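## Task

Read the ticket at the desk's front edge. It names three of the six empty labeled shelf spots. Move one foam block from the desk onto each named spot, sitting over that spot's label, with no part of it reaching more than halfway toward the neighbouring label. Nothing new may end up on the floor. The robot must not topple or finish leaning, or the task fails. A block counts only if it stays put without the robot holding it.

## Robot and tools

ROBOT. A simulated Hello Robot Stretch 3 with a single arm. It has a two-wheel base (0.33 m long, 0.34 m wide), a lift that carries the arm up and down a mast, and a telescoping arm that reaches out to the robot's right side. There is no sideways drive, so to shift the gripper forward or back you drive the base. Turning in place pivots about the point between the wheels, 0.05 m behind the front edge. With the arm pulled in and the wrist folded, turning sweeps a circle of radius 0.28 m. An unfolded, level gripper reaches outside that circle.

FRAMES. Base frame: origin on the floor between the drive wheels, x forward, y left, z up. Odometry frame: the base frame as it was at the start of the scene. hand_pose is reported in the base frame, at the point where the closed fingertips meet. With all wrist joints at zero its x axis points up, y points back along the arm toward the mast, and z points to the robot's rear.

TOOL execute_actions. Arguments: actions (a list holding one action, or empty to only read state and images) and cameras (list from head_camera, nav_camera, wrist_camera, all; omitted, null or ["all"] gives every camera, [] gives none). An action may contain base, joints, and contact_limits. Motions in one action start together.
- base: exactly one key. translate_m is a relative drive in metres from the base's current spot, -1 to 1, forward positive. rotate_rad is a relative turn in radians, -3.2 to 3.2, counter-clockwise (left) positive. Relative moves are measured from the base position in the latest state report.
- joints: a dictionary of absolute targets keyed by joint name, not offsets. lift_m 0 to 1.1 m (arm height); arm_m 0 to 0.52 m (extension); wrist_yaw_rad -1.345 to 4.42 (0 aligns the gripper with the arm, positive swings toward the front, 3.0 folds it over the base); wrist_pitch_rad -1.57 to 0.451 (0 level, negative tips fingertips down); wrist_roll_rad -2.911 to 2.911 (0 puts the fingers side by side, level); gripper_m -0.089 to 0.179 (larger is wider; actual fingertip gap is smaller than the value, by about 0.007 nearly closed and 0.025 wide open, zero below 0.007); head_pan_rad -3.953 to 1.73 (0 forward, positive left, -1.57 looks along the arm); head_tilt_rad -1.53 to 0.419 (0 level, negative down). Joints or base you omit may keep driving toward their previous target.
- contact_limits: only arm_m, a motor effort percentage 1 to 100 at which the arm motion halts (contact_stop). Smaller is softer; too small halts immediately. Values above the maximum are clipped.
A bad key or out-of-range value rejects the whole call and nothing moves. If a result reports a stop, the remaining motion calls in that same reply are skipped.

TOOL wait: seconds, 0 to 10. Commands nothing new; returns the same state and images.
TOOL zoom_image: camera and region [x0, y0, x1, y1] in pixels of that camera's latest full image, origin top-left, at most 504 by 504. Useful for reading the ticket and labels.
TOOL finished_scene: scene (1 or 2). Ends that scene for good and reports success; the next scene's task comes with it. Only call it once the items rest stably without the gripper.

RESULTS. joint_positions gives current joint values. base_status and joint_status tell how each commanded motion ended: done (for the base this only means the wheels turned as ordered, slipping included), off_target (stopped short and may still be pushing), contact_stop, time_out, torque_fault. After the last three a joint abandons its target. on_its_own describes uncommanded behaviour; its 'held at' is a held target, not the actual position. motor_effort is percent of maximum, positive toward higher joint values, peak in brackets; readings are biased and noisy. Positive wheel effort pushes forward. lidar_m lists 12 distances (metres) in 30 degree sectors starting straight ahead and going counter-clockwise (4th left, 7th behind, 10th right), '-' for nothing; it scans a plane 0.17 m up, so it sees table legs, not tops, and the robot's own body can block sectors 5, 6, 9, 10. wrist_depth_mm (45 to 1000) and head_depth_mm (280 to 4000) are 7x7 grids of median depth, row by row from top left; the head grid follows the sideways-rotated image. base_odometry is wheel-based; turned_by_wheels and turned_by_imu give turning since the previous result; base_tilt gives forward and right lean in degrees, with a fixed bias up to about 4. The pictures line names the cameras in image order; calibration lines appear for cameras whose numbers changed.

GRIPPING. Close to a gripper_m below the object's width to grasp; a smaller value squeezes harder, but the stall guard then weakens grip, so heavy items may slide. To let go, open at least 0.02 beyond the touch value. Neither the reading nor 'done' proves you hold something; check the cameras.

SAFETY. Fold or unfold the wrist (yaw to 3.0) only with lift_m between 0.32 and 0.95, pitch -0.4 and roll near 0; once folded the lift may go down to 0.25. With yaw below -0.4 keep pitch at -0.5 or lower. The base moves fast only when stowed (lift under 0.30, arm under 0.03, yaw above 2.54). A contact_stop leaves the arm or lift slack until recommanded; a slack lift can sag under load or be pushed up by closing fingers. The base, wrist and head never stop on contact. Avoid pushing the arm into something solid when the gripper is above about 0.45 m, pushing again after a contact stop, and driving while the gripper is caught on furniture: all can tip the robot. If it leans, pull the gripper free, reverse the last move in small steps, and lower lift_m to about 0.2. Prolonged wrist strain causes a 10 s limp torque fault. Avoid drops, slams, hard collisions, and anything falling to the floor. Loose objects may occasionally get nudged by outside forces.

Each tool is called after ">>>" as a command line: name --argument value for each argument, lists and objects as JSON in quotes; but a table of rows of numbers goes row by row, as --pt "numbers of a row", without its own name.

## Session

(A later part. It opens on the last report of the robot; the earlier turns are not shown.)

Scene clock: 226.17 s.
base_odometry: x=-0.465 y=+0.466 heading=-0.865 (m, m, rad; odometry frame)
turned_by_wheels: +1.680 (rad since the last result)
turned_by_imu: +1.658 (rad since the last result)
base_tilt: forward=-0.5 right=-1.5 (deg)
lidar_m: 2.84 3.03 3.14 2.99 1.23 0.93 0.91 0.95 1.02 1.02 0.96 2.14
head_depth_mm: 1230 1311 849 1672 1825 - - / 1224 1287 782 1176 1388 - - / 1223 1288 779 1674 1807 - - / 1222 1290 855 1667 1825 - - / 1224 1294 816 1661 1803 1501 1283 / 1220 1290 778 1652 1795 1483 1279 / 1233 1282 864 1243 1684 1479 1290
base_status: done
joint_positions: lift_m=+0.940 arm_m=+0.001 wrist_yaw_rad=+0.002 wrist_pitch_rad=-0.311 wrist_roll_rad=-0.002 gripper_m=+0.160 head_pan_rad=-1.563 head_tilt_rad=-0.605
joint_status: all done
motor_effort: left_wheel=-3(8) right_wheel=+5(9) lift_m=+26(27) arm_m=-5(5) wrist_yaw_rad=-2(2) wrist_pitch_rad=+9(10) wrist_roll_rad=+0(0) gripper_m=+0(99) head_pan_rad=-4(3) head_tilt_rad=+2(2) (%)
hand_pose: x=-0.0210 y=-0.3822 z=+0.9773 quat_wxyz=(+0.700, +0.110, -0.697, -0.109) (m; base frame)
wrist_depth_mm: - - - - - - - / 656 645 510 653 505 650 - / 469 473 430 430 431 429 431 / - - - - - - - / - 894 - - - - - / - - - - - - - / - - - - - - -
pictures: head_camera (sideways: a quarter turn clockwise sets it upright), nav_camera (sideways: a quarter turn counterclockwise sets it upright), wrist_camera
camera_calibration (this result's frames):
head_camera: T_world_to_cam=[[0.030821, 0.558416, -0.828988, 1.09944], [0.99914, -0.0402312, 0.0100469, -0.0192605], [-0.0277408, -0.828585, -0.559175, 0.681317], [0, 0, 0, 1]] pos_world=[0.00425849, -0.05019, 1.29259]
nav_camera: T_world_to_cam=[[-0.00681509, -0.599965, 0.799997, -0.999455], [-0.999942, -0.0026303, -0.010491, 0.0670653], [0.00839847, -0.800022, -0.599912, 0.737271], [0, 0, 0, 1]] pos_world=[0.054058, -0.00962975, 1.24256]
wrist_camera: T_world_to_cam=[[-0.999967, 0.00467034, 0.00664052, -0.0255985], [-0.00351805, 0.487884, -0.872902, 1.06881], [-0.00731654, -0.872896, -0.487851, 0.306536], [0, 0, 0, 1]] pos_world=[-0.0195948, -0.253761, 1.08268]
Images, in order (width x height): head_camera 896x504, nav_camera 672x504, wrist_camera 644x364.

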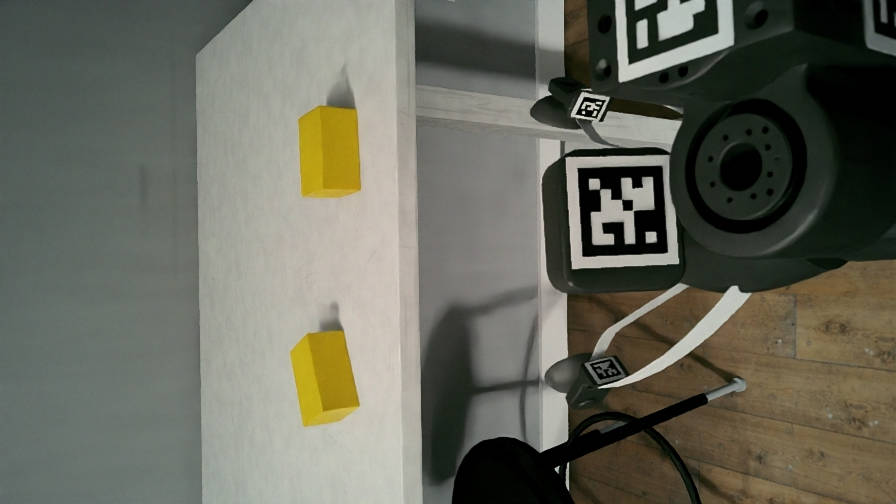

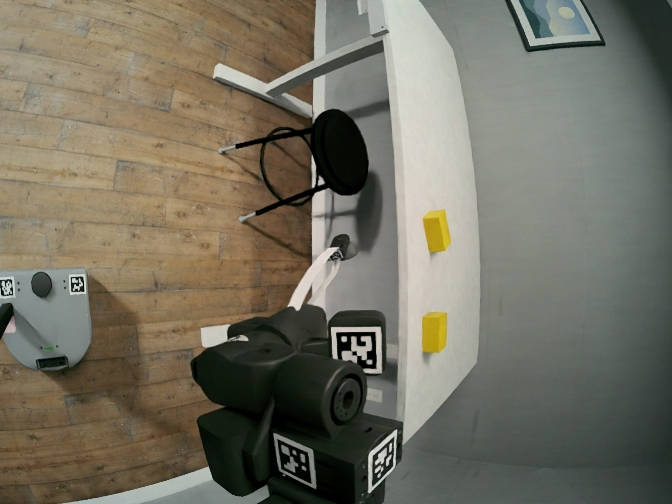

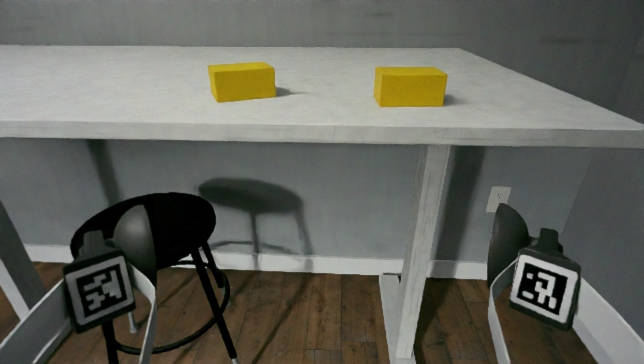

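>>> execute_actions --actions '[{"base":{"translate_m":-0.135},"joints":{"arm_m":0.39,"lift_m":0.934,"wrist_yaw_rad":0.05,"gripper_m":0.175}}]' --cameras '["wrist_camera"]'

>>> execute_actions --actions '[{"joints":{"gripper_m":0.06}}]' --cameras '["wrist_camera"]'

Scene clock: 235.03 s.
base_odometry: x=-0.552 y=+0.569 heading=-0.865 (m, m, rad; odometry frame)
turned_by_wheels: +0.000 (rad since the last result)
turned_by_imu: +0.001 (rad since the last result)
base_tilt: forward=-0.5 right=-1.5 (deg)
lidar_m: 2.98 3.16 3.19 2.55 1.05 0.79 0.77 0.81 1.16 0.99 1.01 1.50
head_depth_mm: 1216 1333 1459 - 1802 1506 1282 / 1211 1327 - 1690 1775 1508 1277 / 1220 1303 - 1171 1668 1478 1255 / 1219 1298 - 1685 1787 1514 1285 / 1220 1282 857 1666 1781 1523 1289 / 1222 1288 863 1671 1787 1524 1291 / 1218 1280 792 1661 1790 1464 1294
base_status: done
joint_positions: lift_m=+0.934 arm_m=+0.390 wrist_yaw_rad=+0.049 wrist_pitch_rad=-0.311 wrist_roll_rad=-0.002 gripper_m=+0.175 head_pan_rad=-1.563 head_tilt_rad=-0.605
joint_status: all done
motor_effort: left_wheel=-3(6) right_wheel=+5(6) lift_m=+18(26) arm_m=+5(6) wrist_yaw_rad=+1(1) wrist_pitch_rad=+10(10) wrist_roll_rad=+0(0) gripper_m=+0(72) head_pan_rad=-3(3) head_tilt_rad=+1(2) (%)
hand_pose: x=-0.0100 y=-0.7710 z=+0.9717 quat_wxyz=(+0.702, +0.127, -0.695, -0.092) (m; base frame)
wrist_depth_mm: 756 740 724 710 696 667 662 / 612 616 622 611 612 697 699 / 377 375 372 377 376 375 732 / 271 270 271 271 271 270 272 / 221 211 138 137 144 213 212 / - 173 124 123 124 173 176 / 143 147 137 136 139 147 142
pictures: wrist_camera
camera_calibration (this result's frames):
wrist_camera: T_world_to_cam=[[-0.999097, -0.0419746, 0.00664051, -0.0486618], [-0.0262698, 0.487189, -0.872902, 1.25287], [0.0334045, -0.872287, -0.487851, -0.0345606], [0, 0, 0, 1]] pos_world=[-0.0145506, -0.642575, 1.0771]
Images, in order (width x height): wrist_camera 644x364.

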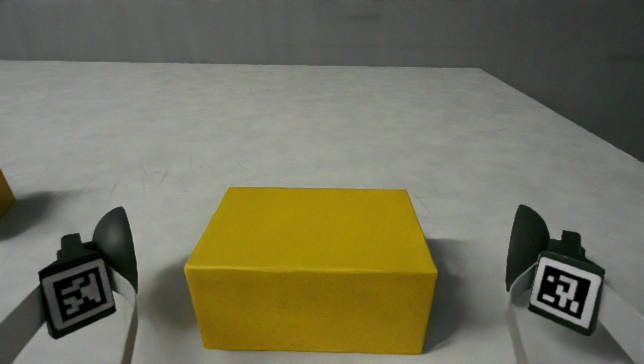

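Scene clock: 236.67 s.
base_odometry: x=-0.552 y=+0.569 heading=-0.865 (m, m, rad; odometry frame)
turned_by_wheels: +0.000 (rad since the last result)
turned_by_imu: +0.000 (rad since the last result)
base_tilt: forward=-0.4 right=-1.6 (deg)
lidar_m: 2.98 3.17 3.21 2.56 1.05 0.79 0.77 0.81 1.15 1.00 1.01 1.49
head_depth_mm: 1214 1338 1468 - 1793 1501 1275 / 1214 1318 - 1689 1780 1516 1272 / 1213 1305 - 1178 1668 1469 1251 / 1217 1296 - 1694 1788 1506 1280 / 1212 1279 879 1674 1783 1503 1284 / 1221 1280 860 1664 1791 1518 1291 / 1214 1282 792 1658 1799 1475 1291
base_status: not commanded
joint_positions: lift_m=+0.934 arm_m=+0.390 wrist_yaw_rad=+0.049 wrist_pitch_rad=-0.310 wrist_roll_rad=-0.002 gripper_m=+0.061 head_pan_rad=-1.563 head_tilt_rad=-0.605
joint_status: all done
motor_effort: left_wheel=-3(3) right_wheel=+4(5) lift_m=+18(18) arm_m=+5(5) wrist_yaw_rad=+1(2) wrist_pitch_rad=+9(10) wrist_roll_rad=+0(0) gripper_m=-22(100) head_pan_rad=-4(4) head_tilt_rad=+3(2) (%)
hand_pose: x=-0.0099 y=-0.7710 z=+0.9717 quat_wxyz=(+0.702, +0.127, -0.695, -0.092) (m; base frame)
wrist_depth_mm: 763 746 724 709 684 674 660 / 610 614 620 623 621 698 698 / 377 377 377 372 378 373 729 / 269 271 271 270 271 271 270 / 212 221 138 138 138 212 210 / 173 179 133 130 127 180 173 / 151 147 143 140 139 147 147
pictures: wrist_camera
camera_calibration (this result's frames):
wrist_camera: T_world_to_cam=[[-0.999087, -0.0421993, 0.00663704, -0.0487782], [-0.0263703, 0.487027, -0.872989, 1.25288], [0.0336071, -0.872367, -0.487695, -0.0347709], [0, 0, 0, 1]] pos_world=[-0.0145263, -0.642578, 1.07712]
Images, in order (width x height): wrist_camera 644x364.

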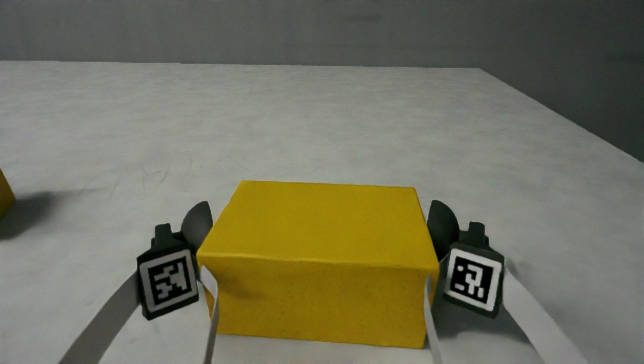

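>>> execute_actions --actions '[{"joints":{"lift_m":0.96,"arm_m":0.12}}]' --cameras '[]'

>>> execute_actions --actions '[{"base":{"rotate_rad":1.585},"joints":{"arm_m":0,"lift_m":0.65,"wrist_yaw_rad":2.6}}]' --cameras '[]'

>>> execute_actions --actions '[{"base":{"translate_m":0.46},"joints":{"lift_m":0.29}}]' --cameras '[]'

>>> execute_actions --actions '[{"base":{"translate_m":1}}]' --cameras '[]'

>>> execute_actions --actions '[{"base":{"translate_m":1}}]' --cameras '[]'

>>> execute_actions --actions '[{"base":{"rotate_rad":1.53},"joints":{"lift_m":0.53,"wrist_yaw_rad":0,"head_tilt_rad":-0.85}}]'

Scene clock: 248.67 s.
base_odometry: x=-0.552 y=+0.569 heading=-0.865 (m, m, rad; odometry frame)
turned_by_wheels: +0.000 (rad since the last result)
turned_by_imu: +0.001 (rad since the last result)
base_tilt: forward=-0.4 right=-1.6 (deg)
lidar_m: 2.98 3.17 3.19 2.56 1.05 0.79 0.77 0.81 1.15 1.00 1.01 1.49
head_depth_mm: 1218 1338 1435 - - 1488 1280 / 1217 1305 945 - - 1457 1281 / 1217 1287 899 - - 1447 1255 / 1215 1279 880 - - 1468 1283 / 1220 1284 857 537 1798 1513 1281 / 1218 1276 861 1663 1793 1511 1285 / 1220 1282 794 1653 1785 1483 1280
base_status: not commanded
joint_positions: lift_m=+0.960 arm_m=+0.120 wrist_yaw_rad=+0.049 wrist_pitch_rad=-0.311 wrist_roll_rad=-0.002 gripper_m=+0.061 head_pan_rad=-1.563 head_tilt_rad=-0.605
joint_status: all done
motor_effort: left_wheel=-3(3) right_wheel=+4(4) lift_m=+25(25) arm_m=-5(6) wrist_yaw_rad=+1(1) wrist_pitch_rad=+10(10) wrist_roll_rad=+0(0) gripper_m=-22(22) head_pan_rad=-4(3) head_tilt_rad=+1(3) (%)
hand_pose: x=-0.0099 y=-0.5016 z=+0.9971 quat_wxyz=(+0.702, +0.127, -0.695, -0.093) (m; base frame)
wrist_depth_mm: - - 973 926 940 888 877 / 734 738 738 734 740 962 924 / 450 422 452 453 452 452 - / 351 345 331 324 326 324 343 / - 904 138 138 138 - - / 721 770 133 129 127 - - / - - - 143 915 - -
pictures: none
No camera images: the call's "cameras" was empty. Leave "cameras" out to get every camera's image.

Scene clock: 252.33 s.
base_odometry: x=-0.552 y=+0.569 heading=+0.720 (m, m, rad; odometry frame)
turned_by_wheels: +1.585 (rad since the last result)
turned_by_imu: +1.565 (rad since the last result)
base_tilt: forward=-0.5 right=-1.5 (deg)
lidar_m: 2.44 1.04 0.79 0.77 0.82 1.17 0.99 1.01 1.49 2.98 3.17 3.20
head_depth_mm: 2573 2846 3048 2328 1832 1500 1279 / 2561 2833 3059 2337 1806 1511 1274 / 2596 2843 3066 2340 1832 1524 1284 / 2595 2870 3042 2316 1829 1502 1289 / 2607 2831 3081 2364 1836 1512 1287 / 2622 2904 3087 2341 1849 1525 1288 / 2600 2857 3092 2355 1854 1525 1286
base_status: done
joint_positions: lift_m=+0.650 arm_m=+0.001 wrist_yaw_rad=+2.598 wrist_pitch_rad=-0.312 wrist_roll_rad=-0.002 gripper_m=+0.061 head_pan_rad=-1.563 head_tilt_rad=-0.605
joint_status: all done
motor_effort: left_wheel=-3(6) right_wheel=+5(10) lift_m=+18(24) arm_m=-5(5) wrist_yaw_rad=+2(2) wrist_pitch_rad=+10(10) wrist_roll_rad=+0(0) gripper_m=-22(22) head_pan_rad=-4(3) head_tilt_rad=+1(3) (%)
hand_pose: x=+0.1012 y=+0.0567 z=+0.6874 quat_wxyz=(+0.294, +0.701, -0.081, +0.644) (m; base frame)
wrist_depth_mm: 605 655 735 826 926 - - / 639 709 770 879 - - - / 670 725 836 946 - - - / 701 780 863 959 - - - / 740 813 138 138 138 - - / 780 850 133 130 127 - - / 821 888 869 142 825 881 886
pictures: none
No camera images: the call's "cameras" was empty. Leave "cameras" out to get every camera's image.

Scene clock: 257.77 s.
base_odometry: x=-0.207 y=+0.872 heading=+0.720 (m, m, rad; odometry frame)
turned_by_wheels: +0.000 (rad since the last result)
turned_by_imu: +0.003 (rad since the last result)
base_tilt: forward=-0.5 right=-1.4 (deg)
lidar_m: 2.34 0.99 0.76 0.74 0.79 1.13 1.45 1.75 2.88 2.99 3.22 2.75
head_depth_mm: 2590 2851 3053 2356 1834 1498 1276 / 2592 2916 3051 2323 1830 1511 1290 / 2601 2836 3018 2325 1830 1509 1284 / 2641 2877 3015 2348 1839 1510 1287 / 2646 2891 3037 2344 1854 1500 1285 / 2637 2908 3056 2362 1836 1509 1292 / 2631 2890 3044 2326 1855 1515 1290
base_status: done
joint_positions: lift_m=+0.290 arm_m=+0.001 wrist_yaw_rad=+2.598 wrist_pitch_rad=-0.312 wrist_roll_rad=-0.002 gripper_m=+0.061 head_pan_rad=-1.563 head_tilt_rad=-0.605
joint_status: all done
motor_effort: left_wheel=-3(6) right_wheel=+5(12) lift_m=+18(24) arm_m=-5(5) wrist_yaw_rad=+1(2) wrist_pitch_rad=+11(11) wrist_roll_rad=+0(0) gripper_m=-22(22) head_pan_rad=-4(4) head_tilt_rad=+2(2) (%)
hand_pose: x=+0.1010 y=+0.0568 z=+0.3273 quat_wxyz=(+0.294, +0.701, -0.081, +0.644) (m; base frame)
wrist_depth_mm: 588 634 714 803 913 - - / 619 674 759 850 - - - / 645 713 791 907 - - - / 687 741 820 896 895 902 899 / 685 740 138 138 138 695 690 / 571 601 133 129 127 606 580 / 508 492 476 143 463 492 493
pictures: none
No camera images: the call's "cameras" was empty. Leave "cameras" out to get every camera's image.

Scene clock: 262.77 s.
base_odometry: x=+0.545 y=+1.531 heading=+0.720 (m, m, rad; odometry frame)
turned_by_wheels: +0.000 (rad since the last result)
turned_by_imu: +0.006 (rad since the last result)
base_tilt: forward=-0.5 right=-1.6 (deg)
lidar_m: 1.59 0.91 0.69 0.68 0.72 1.03 2.43 2.73 3.16 3.00 2.40 1.67
head_depth_mm: 2718 2904 3128 2319 1837 1505 1270 / 2670 2963 3077 2349 1832 1505 1285 / 2684 2945 3110 2332 1851 1503 1279 / 2694 2943 3082 2359 1830 1505 1278 / 2699 2990 3138 2331 1844 1508 1290 / 2685 2962 3158 2346 1857 1511 1285 / 2716 2913 2933 2369 1845 1513 1293
base_status: done
joint_positions: lift_m=+0.290 arm_m=+0.001 wrist_yaw_rad=+2.598 wrist_pitch_rad=-0.312 wrist_roll_rad=-0.002 gripper_m=+0.061 head_pan_rad=-1.563 head_tilt_rad=-0.605
joint_status: not commanded
motor_effort: left_wheel=-4(8) right_wheel=+5(12) lift_m=+18(18) arm_m=-5(5) wrist_yaw_rad=+1(2) wrist_pitch_rad=+11(11) wrist_roll_rad=+0(0) gripper_m=-22(22) head_pan_rad=-4(4) head_tilt_rad=+3(2) (%)
hand_pose: x=+0.1010 y=+0.0568 z=+0.3273 quat_wxyz=(+0.294, +0.701, -0.081, +0.644) (m; base frame)
wrist_depth_mm: 543 589 654 722 821 950 - / 567 624 690 775 872 - - / 602 650 733 843 969 - - / 623 688 738 834 892 888 895 / 644 695 138 138 138 700 704 / 576 595 133 129 127 602 571 / 505 494 476 143 466 493 492
pictures: none
No camera images: the call's "cameras" was empty. Leave "cameras" out to get every camera's image.

Scene clock: 267.77 s.
base_odometry: x=+1.297 y=+2.190 heading=+0.720 (m, m, rad; odometry frame)
turned_by_wheels: +0.000 (rad since the last result)
turned_by_imu: +0.006 (rad since the last result)
base_tilt: forward=-0.4 right=-1.6 (deg)
lidar_m: 0.59 0.81 0.62 0.61 0.65 0.93 3.31 3.69 3.24 1.96 0.85 0.85
head_depth_mm: 2760 2970 3195 2336 1818 1494 1283 / 2721 3055 3195 2330 1828 1508 1279 / 2757 3001 3206 2321 1844 1505 1286 / 2772 2919 2827 2350 1837 1515 1290 / 2778 3006 2942 2330 1838 1517 1285 / 2776 3033 3249 2347 1851 1505 1293 / 2647 1844 1905 2094 1752 1512 1280
base_status: done
joint_positions: lift_m=+0.290 arm_m=+0.001 wrist_yaw_rad=+2.598 wrist_pitch_rad=-0.312 wrist_roll_rad=-0.002 gripper_m=+0.061 head_pan_rad=-1.563 head_tilt_rad=-0.605
joint_status: not commanded
motor_effort: left_wheel=-3(7) right_wheel=+5(13) lift_m=+18(18) arm_m=-5(5) wrist_yaw_rad=+1(2) wrist_pitch_rad=+11(10) wrist_roll_rad=+0(0) gripper_m=-22(22) head_pan_rad=-3(3) head_tilt_rad=+1(2) (%)
hand_pose: x=+0.1010 y=+0.0568 z=+0.3273 quat_wxyz=(+0.294, +0.701, -0.081, +0.644) (m; base frame)
wrist_depth_mm: 495 536 598 668 754 820 686 / 517 553 626 699 812 879 706 / 541 594 664 761 852 919 728 / 564 631 688 759 876 855 739 / 596 648 138 138 138 703 519 / 581 601 134 129 127 605 507 / 510 493 476 142 465 491 486
pictures: none
No camera images: the call's "cameras" was empty. Leave "cameras" out to get every camera's image.

Scene clock: 271.03 s.
base_odometry: x=+1.297 y=+2.190 heading=+2.249 (m, m, rad; odometry frame)
turned_by_wheels: +1.530 (rad since the last result)
turned_by_imu: +1.510 (rad since the last result)
base_tilt: forward=-0.5 right=-1.3 (deg)
lidar_m: 0.61 0.64 0.89 2.69 4.08 3.27 2.70 0.85 0.86 0.59 0.84 0.63
head_depth_mm: 621 838 976 1051 1298 1263 1163 / 619 836 977 1046 1301 1261 1192 / 620 835 972 1049 1309 1261 1177 / 620 835 972 1055 1307 735 - / 623 832 974 1028 1037 1259 1160 / 622 618 753 851 1443 1313 1159 / 759 865 1023 1222 1448 1315 1166
base_status: done
joint_positions: lift_m=+0.530 arm_m=+0.001 wrist_yaw_rad=+0.002 wrist_pitch_rad=-0.313 wrist_roll_rad=-0.002 gripper_m=+0.061 head_pan_rad=-1.563 head_tilt_rad=-0.840
joint_status: all done
motor_effort: left_wheel=-3(11) right_wheel=+4(11) lift_m=+25(27) arm_m=-5(5) wrist_yaw_rad=-1(1) wrist_pitch_rad=+11(11) wrist_roll_rad=+0(0) gripper_m=-22(22) head_pan_rad=-4(3) head_tilt_rad=-4(19) (%)
hand_pose: x=-0.0210 y=-0.3820 z=+0.5668 quat_wxyz=(+0.700, +0.111, -0.697, -0.110) (m; base frame)
wrist_depth_mm: 587 572 445 523 517 517 506 / 624 613 444 558 554 551 542 / 670 668 406 460 463 460 463 / 720 727 359 354 352 354 354 / 741 765 138 138 138 684 673 / 743 834 133 129 127 733 715 / 719 756 612 143 608 642 651
pictures: head_camera (sideways: a quarter turn clockwise sets it upright), nav_camera (sideways: a quarter turn counterclockwise sets it upright), wrist_camera
camera_calibration (this result's frames):
head_camera: T_world_to_cam=[[0.0295302, 0.735535, -0.676843, 0.901141], [0.999145, -0.0413115, -0.00130173, -0.00448461], [-0.0289189, -0.676226, -0.736126, 0.911497], [0, 0, 0, 1]] pos_world=[0.00422935, -0.0466278, 1.2809]
nav_camera: T_world_to_cam=[[-0.00558509, -0.76922, 0.63896, -0.78959], [-0.999959, -0.000277227, -0.0090743, 0.065218], [0.00715727, -0.638984, -0.769187, 0.957445], [0, 0, 0, 1]] pos_world=[0.0539527, 0.00444183, 1.24156]
wrist_camera: T_world_to_cam=[[-0.999966, 0.0048099, 0.00665996, -0.0228684], [-0.0034519, 0.489644, -0.871916, 0.710517], [-0.00745483, -0.871909, -0.489611, 0.107837], [0, 0, 0, 1]] pos_world=[-0.0196111, -0.253767, 0.672461]
Images, in order (width x height): head_camera 896x504, nav_camera 672x504, wrist_camera 644x364.

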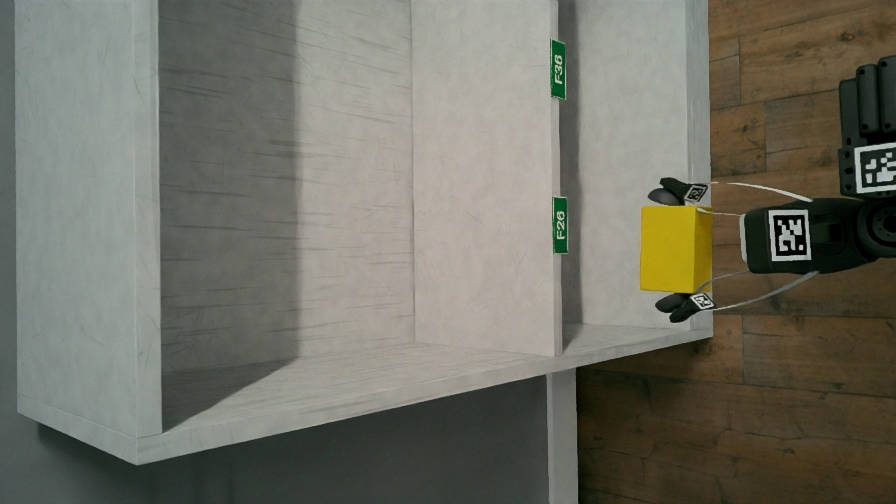

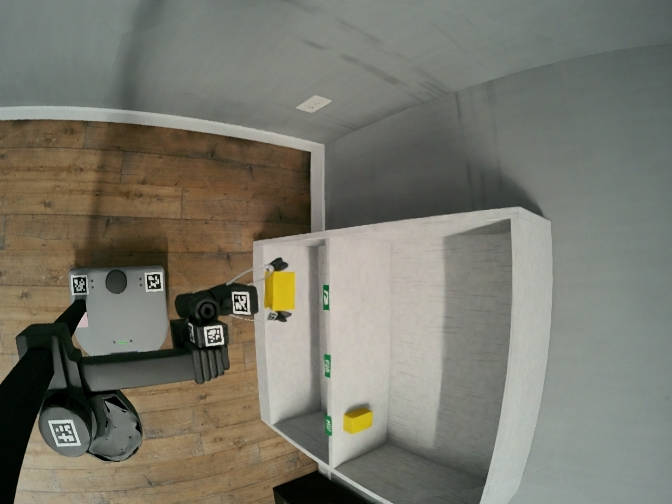

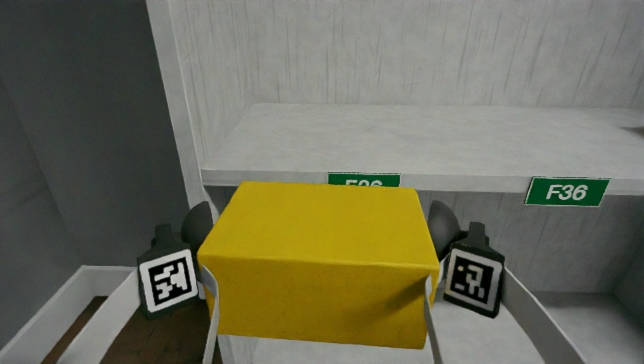

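>>> execute_actions --actions '[{"base":{"translate_m":-0.042},"joints":{"arm_m":0.27}}]' --cameras '[]'

>>> execute_actions --actions '[{"joints":{"lift_m":0.5}}]' --cameras '[]'

>>> execute_actions --actions '[{"joints":{"gripper_m":0.135}}]' --cameras '[]'

>>> execute_actions --actions '[{"joints":{"arm_m":0.1,"lift_m":0.51,"head_pan_rad":-2.5,"head_tilt_rad":-0.6}}]'

Scene clock: 280.03 s.
base_odometry: x=+1.324 y=+2.158 heading=+2.249 (m, m, rad; odometry frame)
turned_by_wheels: +0.000 (rad since the last result)
turned_by_imu: +0.001 (rad since the last result)
base_tilt: forward=-0.5 right=-1.6 (deg)
lidar_m: 0.65 0.68 0.95 2.87 3.67 3.21 2.65 0.82 0.86 0.61 0.60 0.67
head_depth_mm: 617 835 979 1048 1301 1262 1166 / 621 835 975 1052 1130 1266 - / 622 831 972 1049 - 1263 1163 / 619 834 967 1060 - 1263 1162 / 619 831 970 1053 1260 1265 1161 / 622 813 896 887 1098 1281 1168 / 652 573 690 1218 1440 1315 1159
base_status: done
joint_positions: lift_m=+0.530 arm_m=+0.270 wrist_yaw_rad=+0.001 wrist_pitch_rad=-0.313 wrist_roll_rad=-0.002 gripper_m=+0.061 head_pan_rad=-1.563 head_tilt_rad=-0.840
joint_status: all done
motor_effort: left_wheel=-3(8) right_wheel=+5(6) lift_m=+26(25) arm_m=+5(4) wrist_yaw_rad=-1(2) wrist_pitch_rad=+11(11) wrist_roll_rad=+0(0) gripper_m=-23(22) head_pan_rad=-3(3) head_tilt_rad=-3(5) (%)
hand_pose: x=-0.0212 y=-0.6510 z=+0.5668 quat_wxyz=(+0.700, +0.111, -0.697, -0.110) (m; base frame)
wrist_depth_mm: 215 283 287 285 282 277 276 / 215 301 308 304 302 298 293 / 217 304 332 327 324 317 316 / 218 298 330 331 332 331 331 / 219 259 138 138 138 259 259 / 205 219 133 129 127 220 212 / 186 181 175 143 170 181 180
pictures: none
No camera images: the call's "cameras" was empty. Leave "cameras" out to get every camera's image.

Scene clock: 281.10 s.
base_odometry: x=+1.324 y=+2.158 heading=+2.249 (m, m, rad; odometry frame)
turned_by_wheels: +0.000 (rad since the last result)
turned_by_imu: +0.000 (rad since the last result)
base_tilt: forward=-0.6 right=-1.5 (deg)
lidar_m: 0.65 0.68 0.95 2.87 3.67 3.23 2.65 0.82 0.86 0.61 0.60 0.67
head_depth_mm: 618 837 974 1050 1301 1273 1162 / 620 835 973 1054 1291 1255 - / 621 837 975 1050 955 1257 1160 / 620 832 972 1045 - 1262 1162 / 619 831 968 1048 1256 1268 1164 / 621 816 895 888 1100 1285 1160 / 655 573 690 1217 1441 1306 1164
base_status: not commanded
joint_positions: lift_m=+0.500 arm_m=+0.270 wrist_yaw_rad=+0.001 wrist_pitch_rad=-0.312 wrist_roll_rad=-0.002 gripper_m=+0.061 head_pan_rad=-1.563 head_tilt_rad=-0.840
joint_status: all done
motor_effort: left_wheel=-3(3) right_wheel=+5(5) lift_m=+18(22) arm_m=+5(5) wrist_yaw_rad=-1(1) wrist_pitch_rad=+10(11) wrist_roll_rad=+0(0) gripper_m=-22(22) head_pan_rad=-4(4) head_tilt_rad=-3(4) (%)
hand_pose: x=-0.0212 y=-0.6511 z=+0.5374 quat_wxyz=(+0.700, +0.111, -0.697, -0.110) (m; base frame)
wrist_depth_mm: 215 285 286 285 282 278 275 / 216 300 307 306 302 297 294 / 217 303 326 324 322 316 313 / 217 266 271 271 270 271 270 / 202 221 138 137 138 212 211 / 174 180 133 129 127 180 173 / 149 147 143 140 139 147 147
pictures: none
No camera images: the call's "cameras" was empty. Leave "cameras" out to get every camera's image.

Scene clock: 282.33 s.
base_odometry: x=+1.324 y=+2.158 heading=+2.249 (m, m, rad; odometry frame)
turned_by_wheels: +0.000 (rad since the last result)
turned_by_imu: +0.000 (rad since the last result)
base_tilt: forward=-0.5 right=-1.6 (deg)
lidar_m: 0.65 0.68 0.95 2.87 3.68 3.20 2.66 0.82 0.86 0.61 0.60 0.67
head_depth_mm: 620 839 979 1051 1298 1265 1165 / 618 833 975 1048 1308 1262 - / 619 834 974 1044 957 1254 1166 / 620 832 965 1048 - 1265 1163 / 619 831 970 1048 1264 1270 1162 / 622 812 890 885 1100 1296 1160 / 653 572 687 1216 1432 1302 1162
base_status: not commanded
joint_positions: lift_m=+0.500 arm_m=+0.270 wrist_yaw_rad=+0.001 wrist_pitch_rad=-0.312 wrist_roll_rad=-0.002 gripper_m=+0.135 head_pan_rad=-1.563 head_tilt_rad=-0.840
joint_status: all done
motor_effort: left_wheel=-3(3) right_wheel=+5(5) lift_m=+17(18) arm_m=+5(5) wrist_yaw_rad=-1(1) wrist_pitch_rad=+10(10) wrist_roll_rad=+0(0) gripper_m=-1(99) head_pan_rad=-4(3) head_tilt_rad=-3(4) (%)
hand_pose: x=-0.0212 y=-0.6511 z=+0.5374 quat_wxyz=(+0.700, +0.111, -0.697, -0.110) (m; base frame)
wrist_depth_mm: 215 284 289 283 282 278 275 / 216 300 307 303 300 297 295 / 217 302 327 325 321 319 317 / 218 267 270 271 271 271 270 / 203 220 144 138 144 221 212 / 180 - 135 130 129 - 174 / - 147 143 141 140 147 148
pictures: none
No camera images: the call's "cameras" was empty. Leave "cameras" out to get every camera's image.

Scene clock: 284.83 s.
base_odometry: x=+1.324 y=+2.158 heading=+2.249 (m, m, rad; odometry frame)
turned_by_wheels: +0.000 (rad since the last result)
turned_by_imu: +0.001 (rad since the last result)
base_tilt: forward=-0.4 right=-1.5 (deg)
lidar_m: 0.65 0.68 0.95 2.87 3.66 3.23 2.65 0.82 0.86 0.61 0.60 0.67
head_depth_mm: 1605 1776 2049 2232 1827 1496 1271 / 1602 1829 1834 2074 1826 1500 1280 / 1021 1133 1276 1446 1671 1504 1285 / 1087 1187 1328 1496 1689 1513 1281 / 1128 1234 1345 1460 1102 1275 1259 / 1039 1079 868 1004 1071 1308 1209 / 940 960 941 1077 1110 929 1184
base_status: not commanded
joint_positions: lift_m=+0.510 arm_m=+0.100 wrist_yaw_rad=+0.001 wrist_pitch_rad=-0.312 wrist_roll_rad=-0.002 gripper_m=+0.135 head_pan_rad=-2.493 head_tilt_rad=-0.606
joint_status: all done
motor_effort: left_wheel=-3(3) right_wheel=+5(5) lift_m=+25(26) arm_m=-5(6) wrist_yaw_rad=-1(1) wrist_pitch_rad=+10(10) wrist_roll_rad=+0(0) gripper_m=+0(0) head_pan_rad=-3(43) head_tilt_rad=+3(17) (%)
hand_pose: x=-0.0212 y=-0.4818 z=+0.5470 quat_wxyz=(+0.700, +0.111, -0.697, -0.109) (m; base frame)
wrist_depth_mm: 223 309 439 438 434 428 421 / 234 310 466 465 464 454 450 / 249 311 402 285 405 408 404 / 604 278 291 289 291 292 293 / 663 273 471 265 580 255 252 / 717 - 596 641 632 - 607 / 709 371 579 621 623 612 623
pictures: head_camera (sideways: a quarter turn clockwise sets it upright), nav_camera (sideways: a quarter turn counterclockwise sets it upright), wrist_camera
camera_calibration (this result's frames):
head_camera: T_world_to_cam=[[0.466346, 0.309673, -0.828628, 1.09631], [0.565447, -0.824724, 0.010016, -0.0165749], [-0.680287, -0.473216, -0.55971, 0.685994], [0, 0, 0, 1]] pos_world=[-0.0352162, -0.0285446, 1.29256]
nav_camera: T_world_to_cam=[[-0.485266, -0.353754, 0.799609, -0.996031], [-0.600273, 0.799726, -0.0104879, 0.0646232], [-0.635758, -0.485073, -0.600429, 0.741872], [0, 0, 0, 1]] pos_world=[0.0271026, -0.0441682, 1.24256]
wrist_camera: T_world_to_cam=[[-0.999963, 0.00552762, 0.00665373, -0.0220753], [-0.00310243, 0.488847, -0.872364, 0.742026], [-0.00807475, -0.872352, -0.488812, 0.0104348], [0, 0, 0, 1]] pos_world=[-0.0196881, -0.353513, 0.652564]
Images, in order (width x height): head_camera 896x504, nav_camera 672x504, wrist_camera 644x364.

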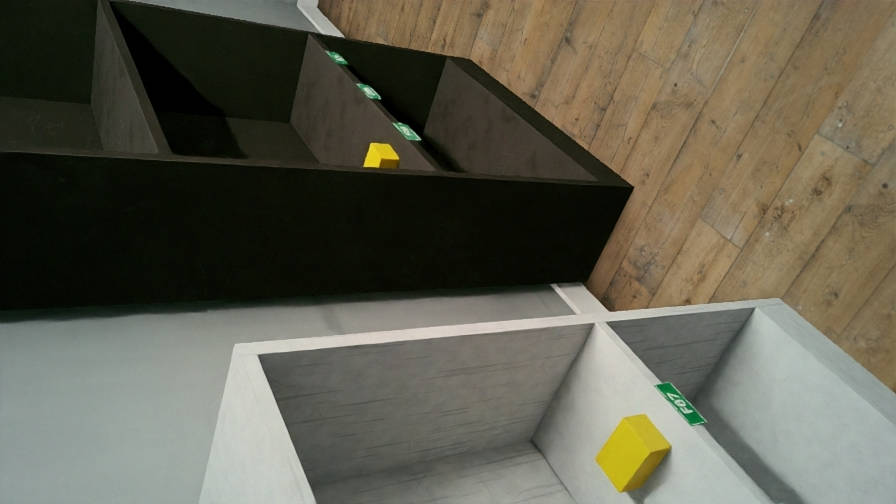

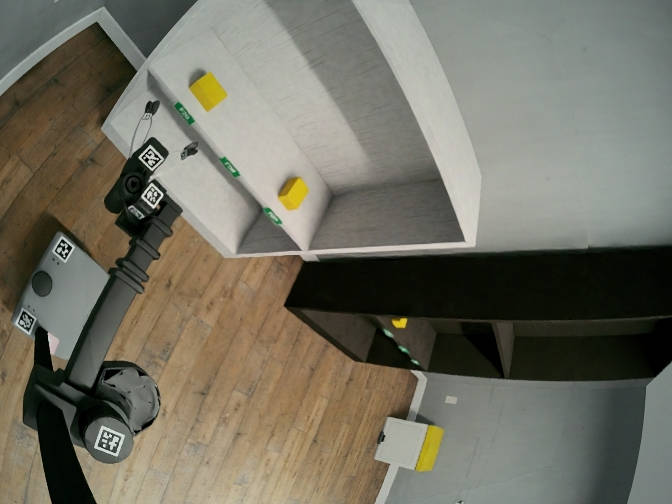

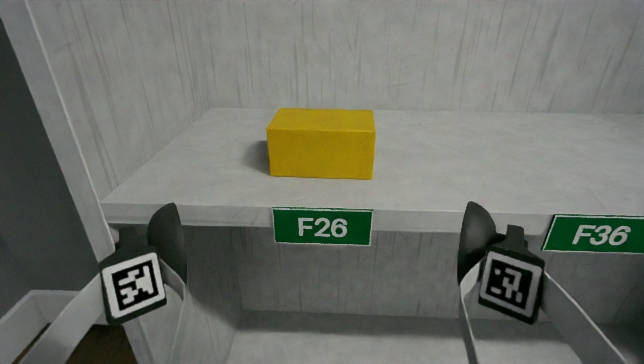

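>>> finished_scene --scene 2

The scene is finished: the task was done.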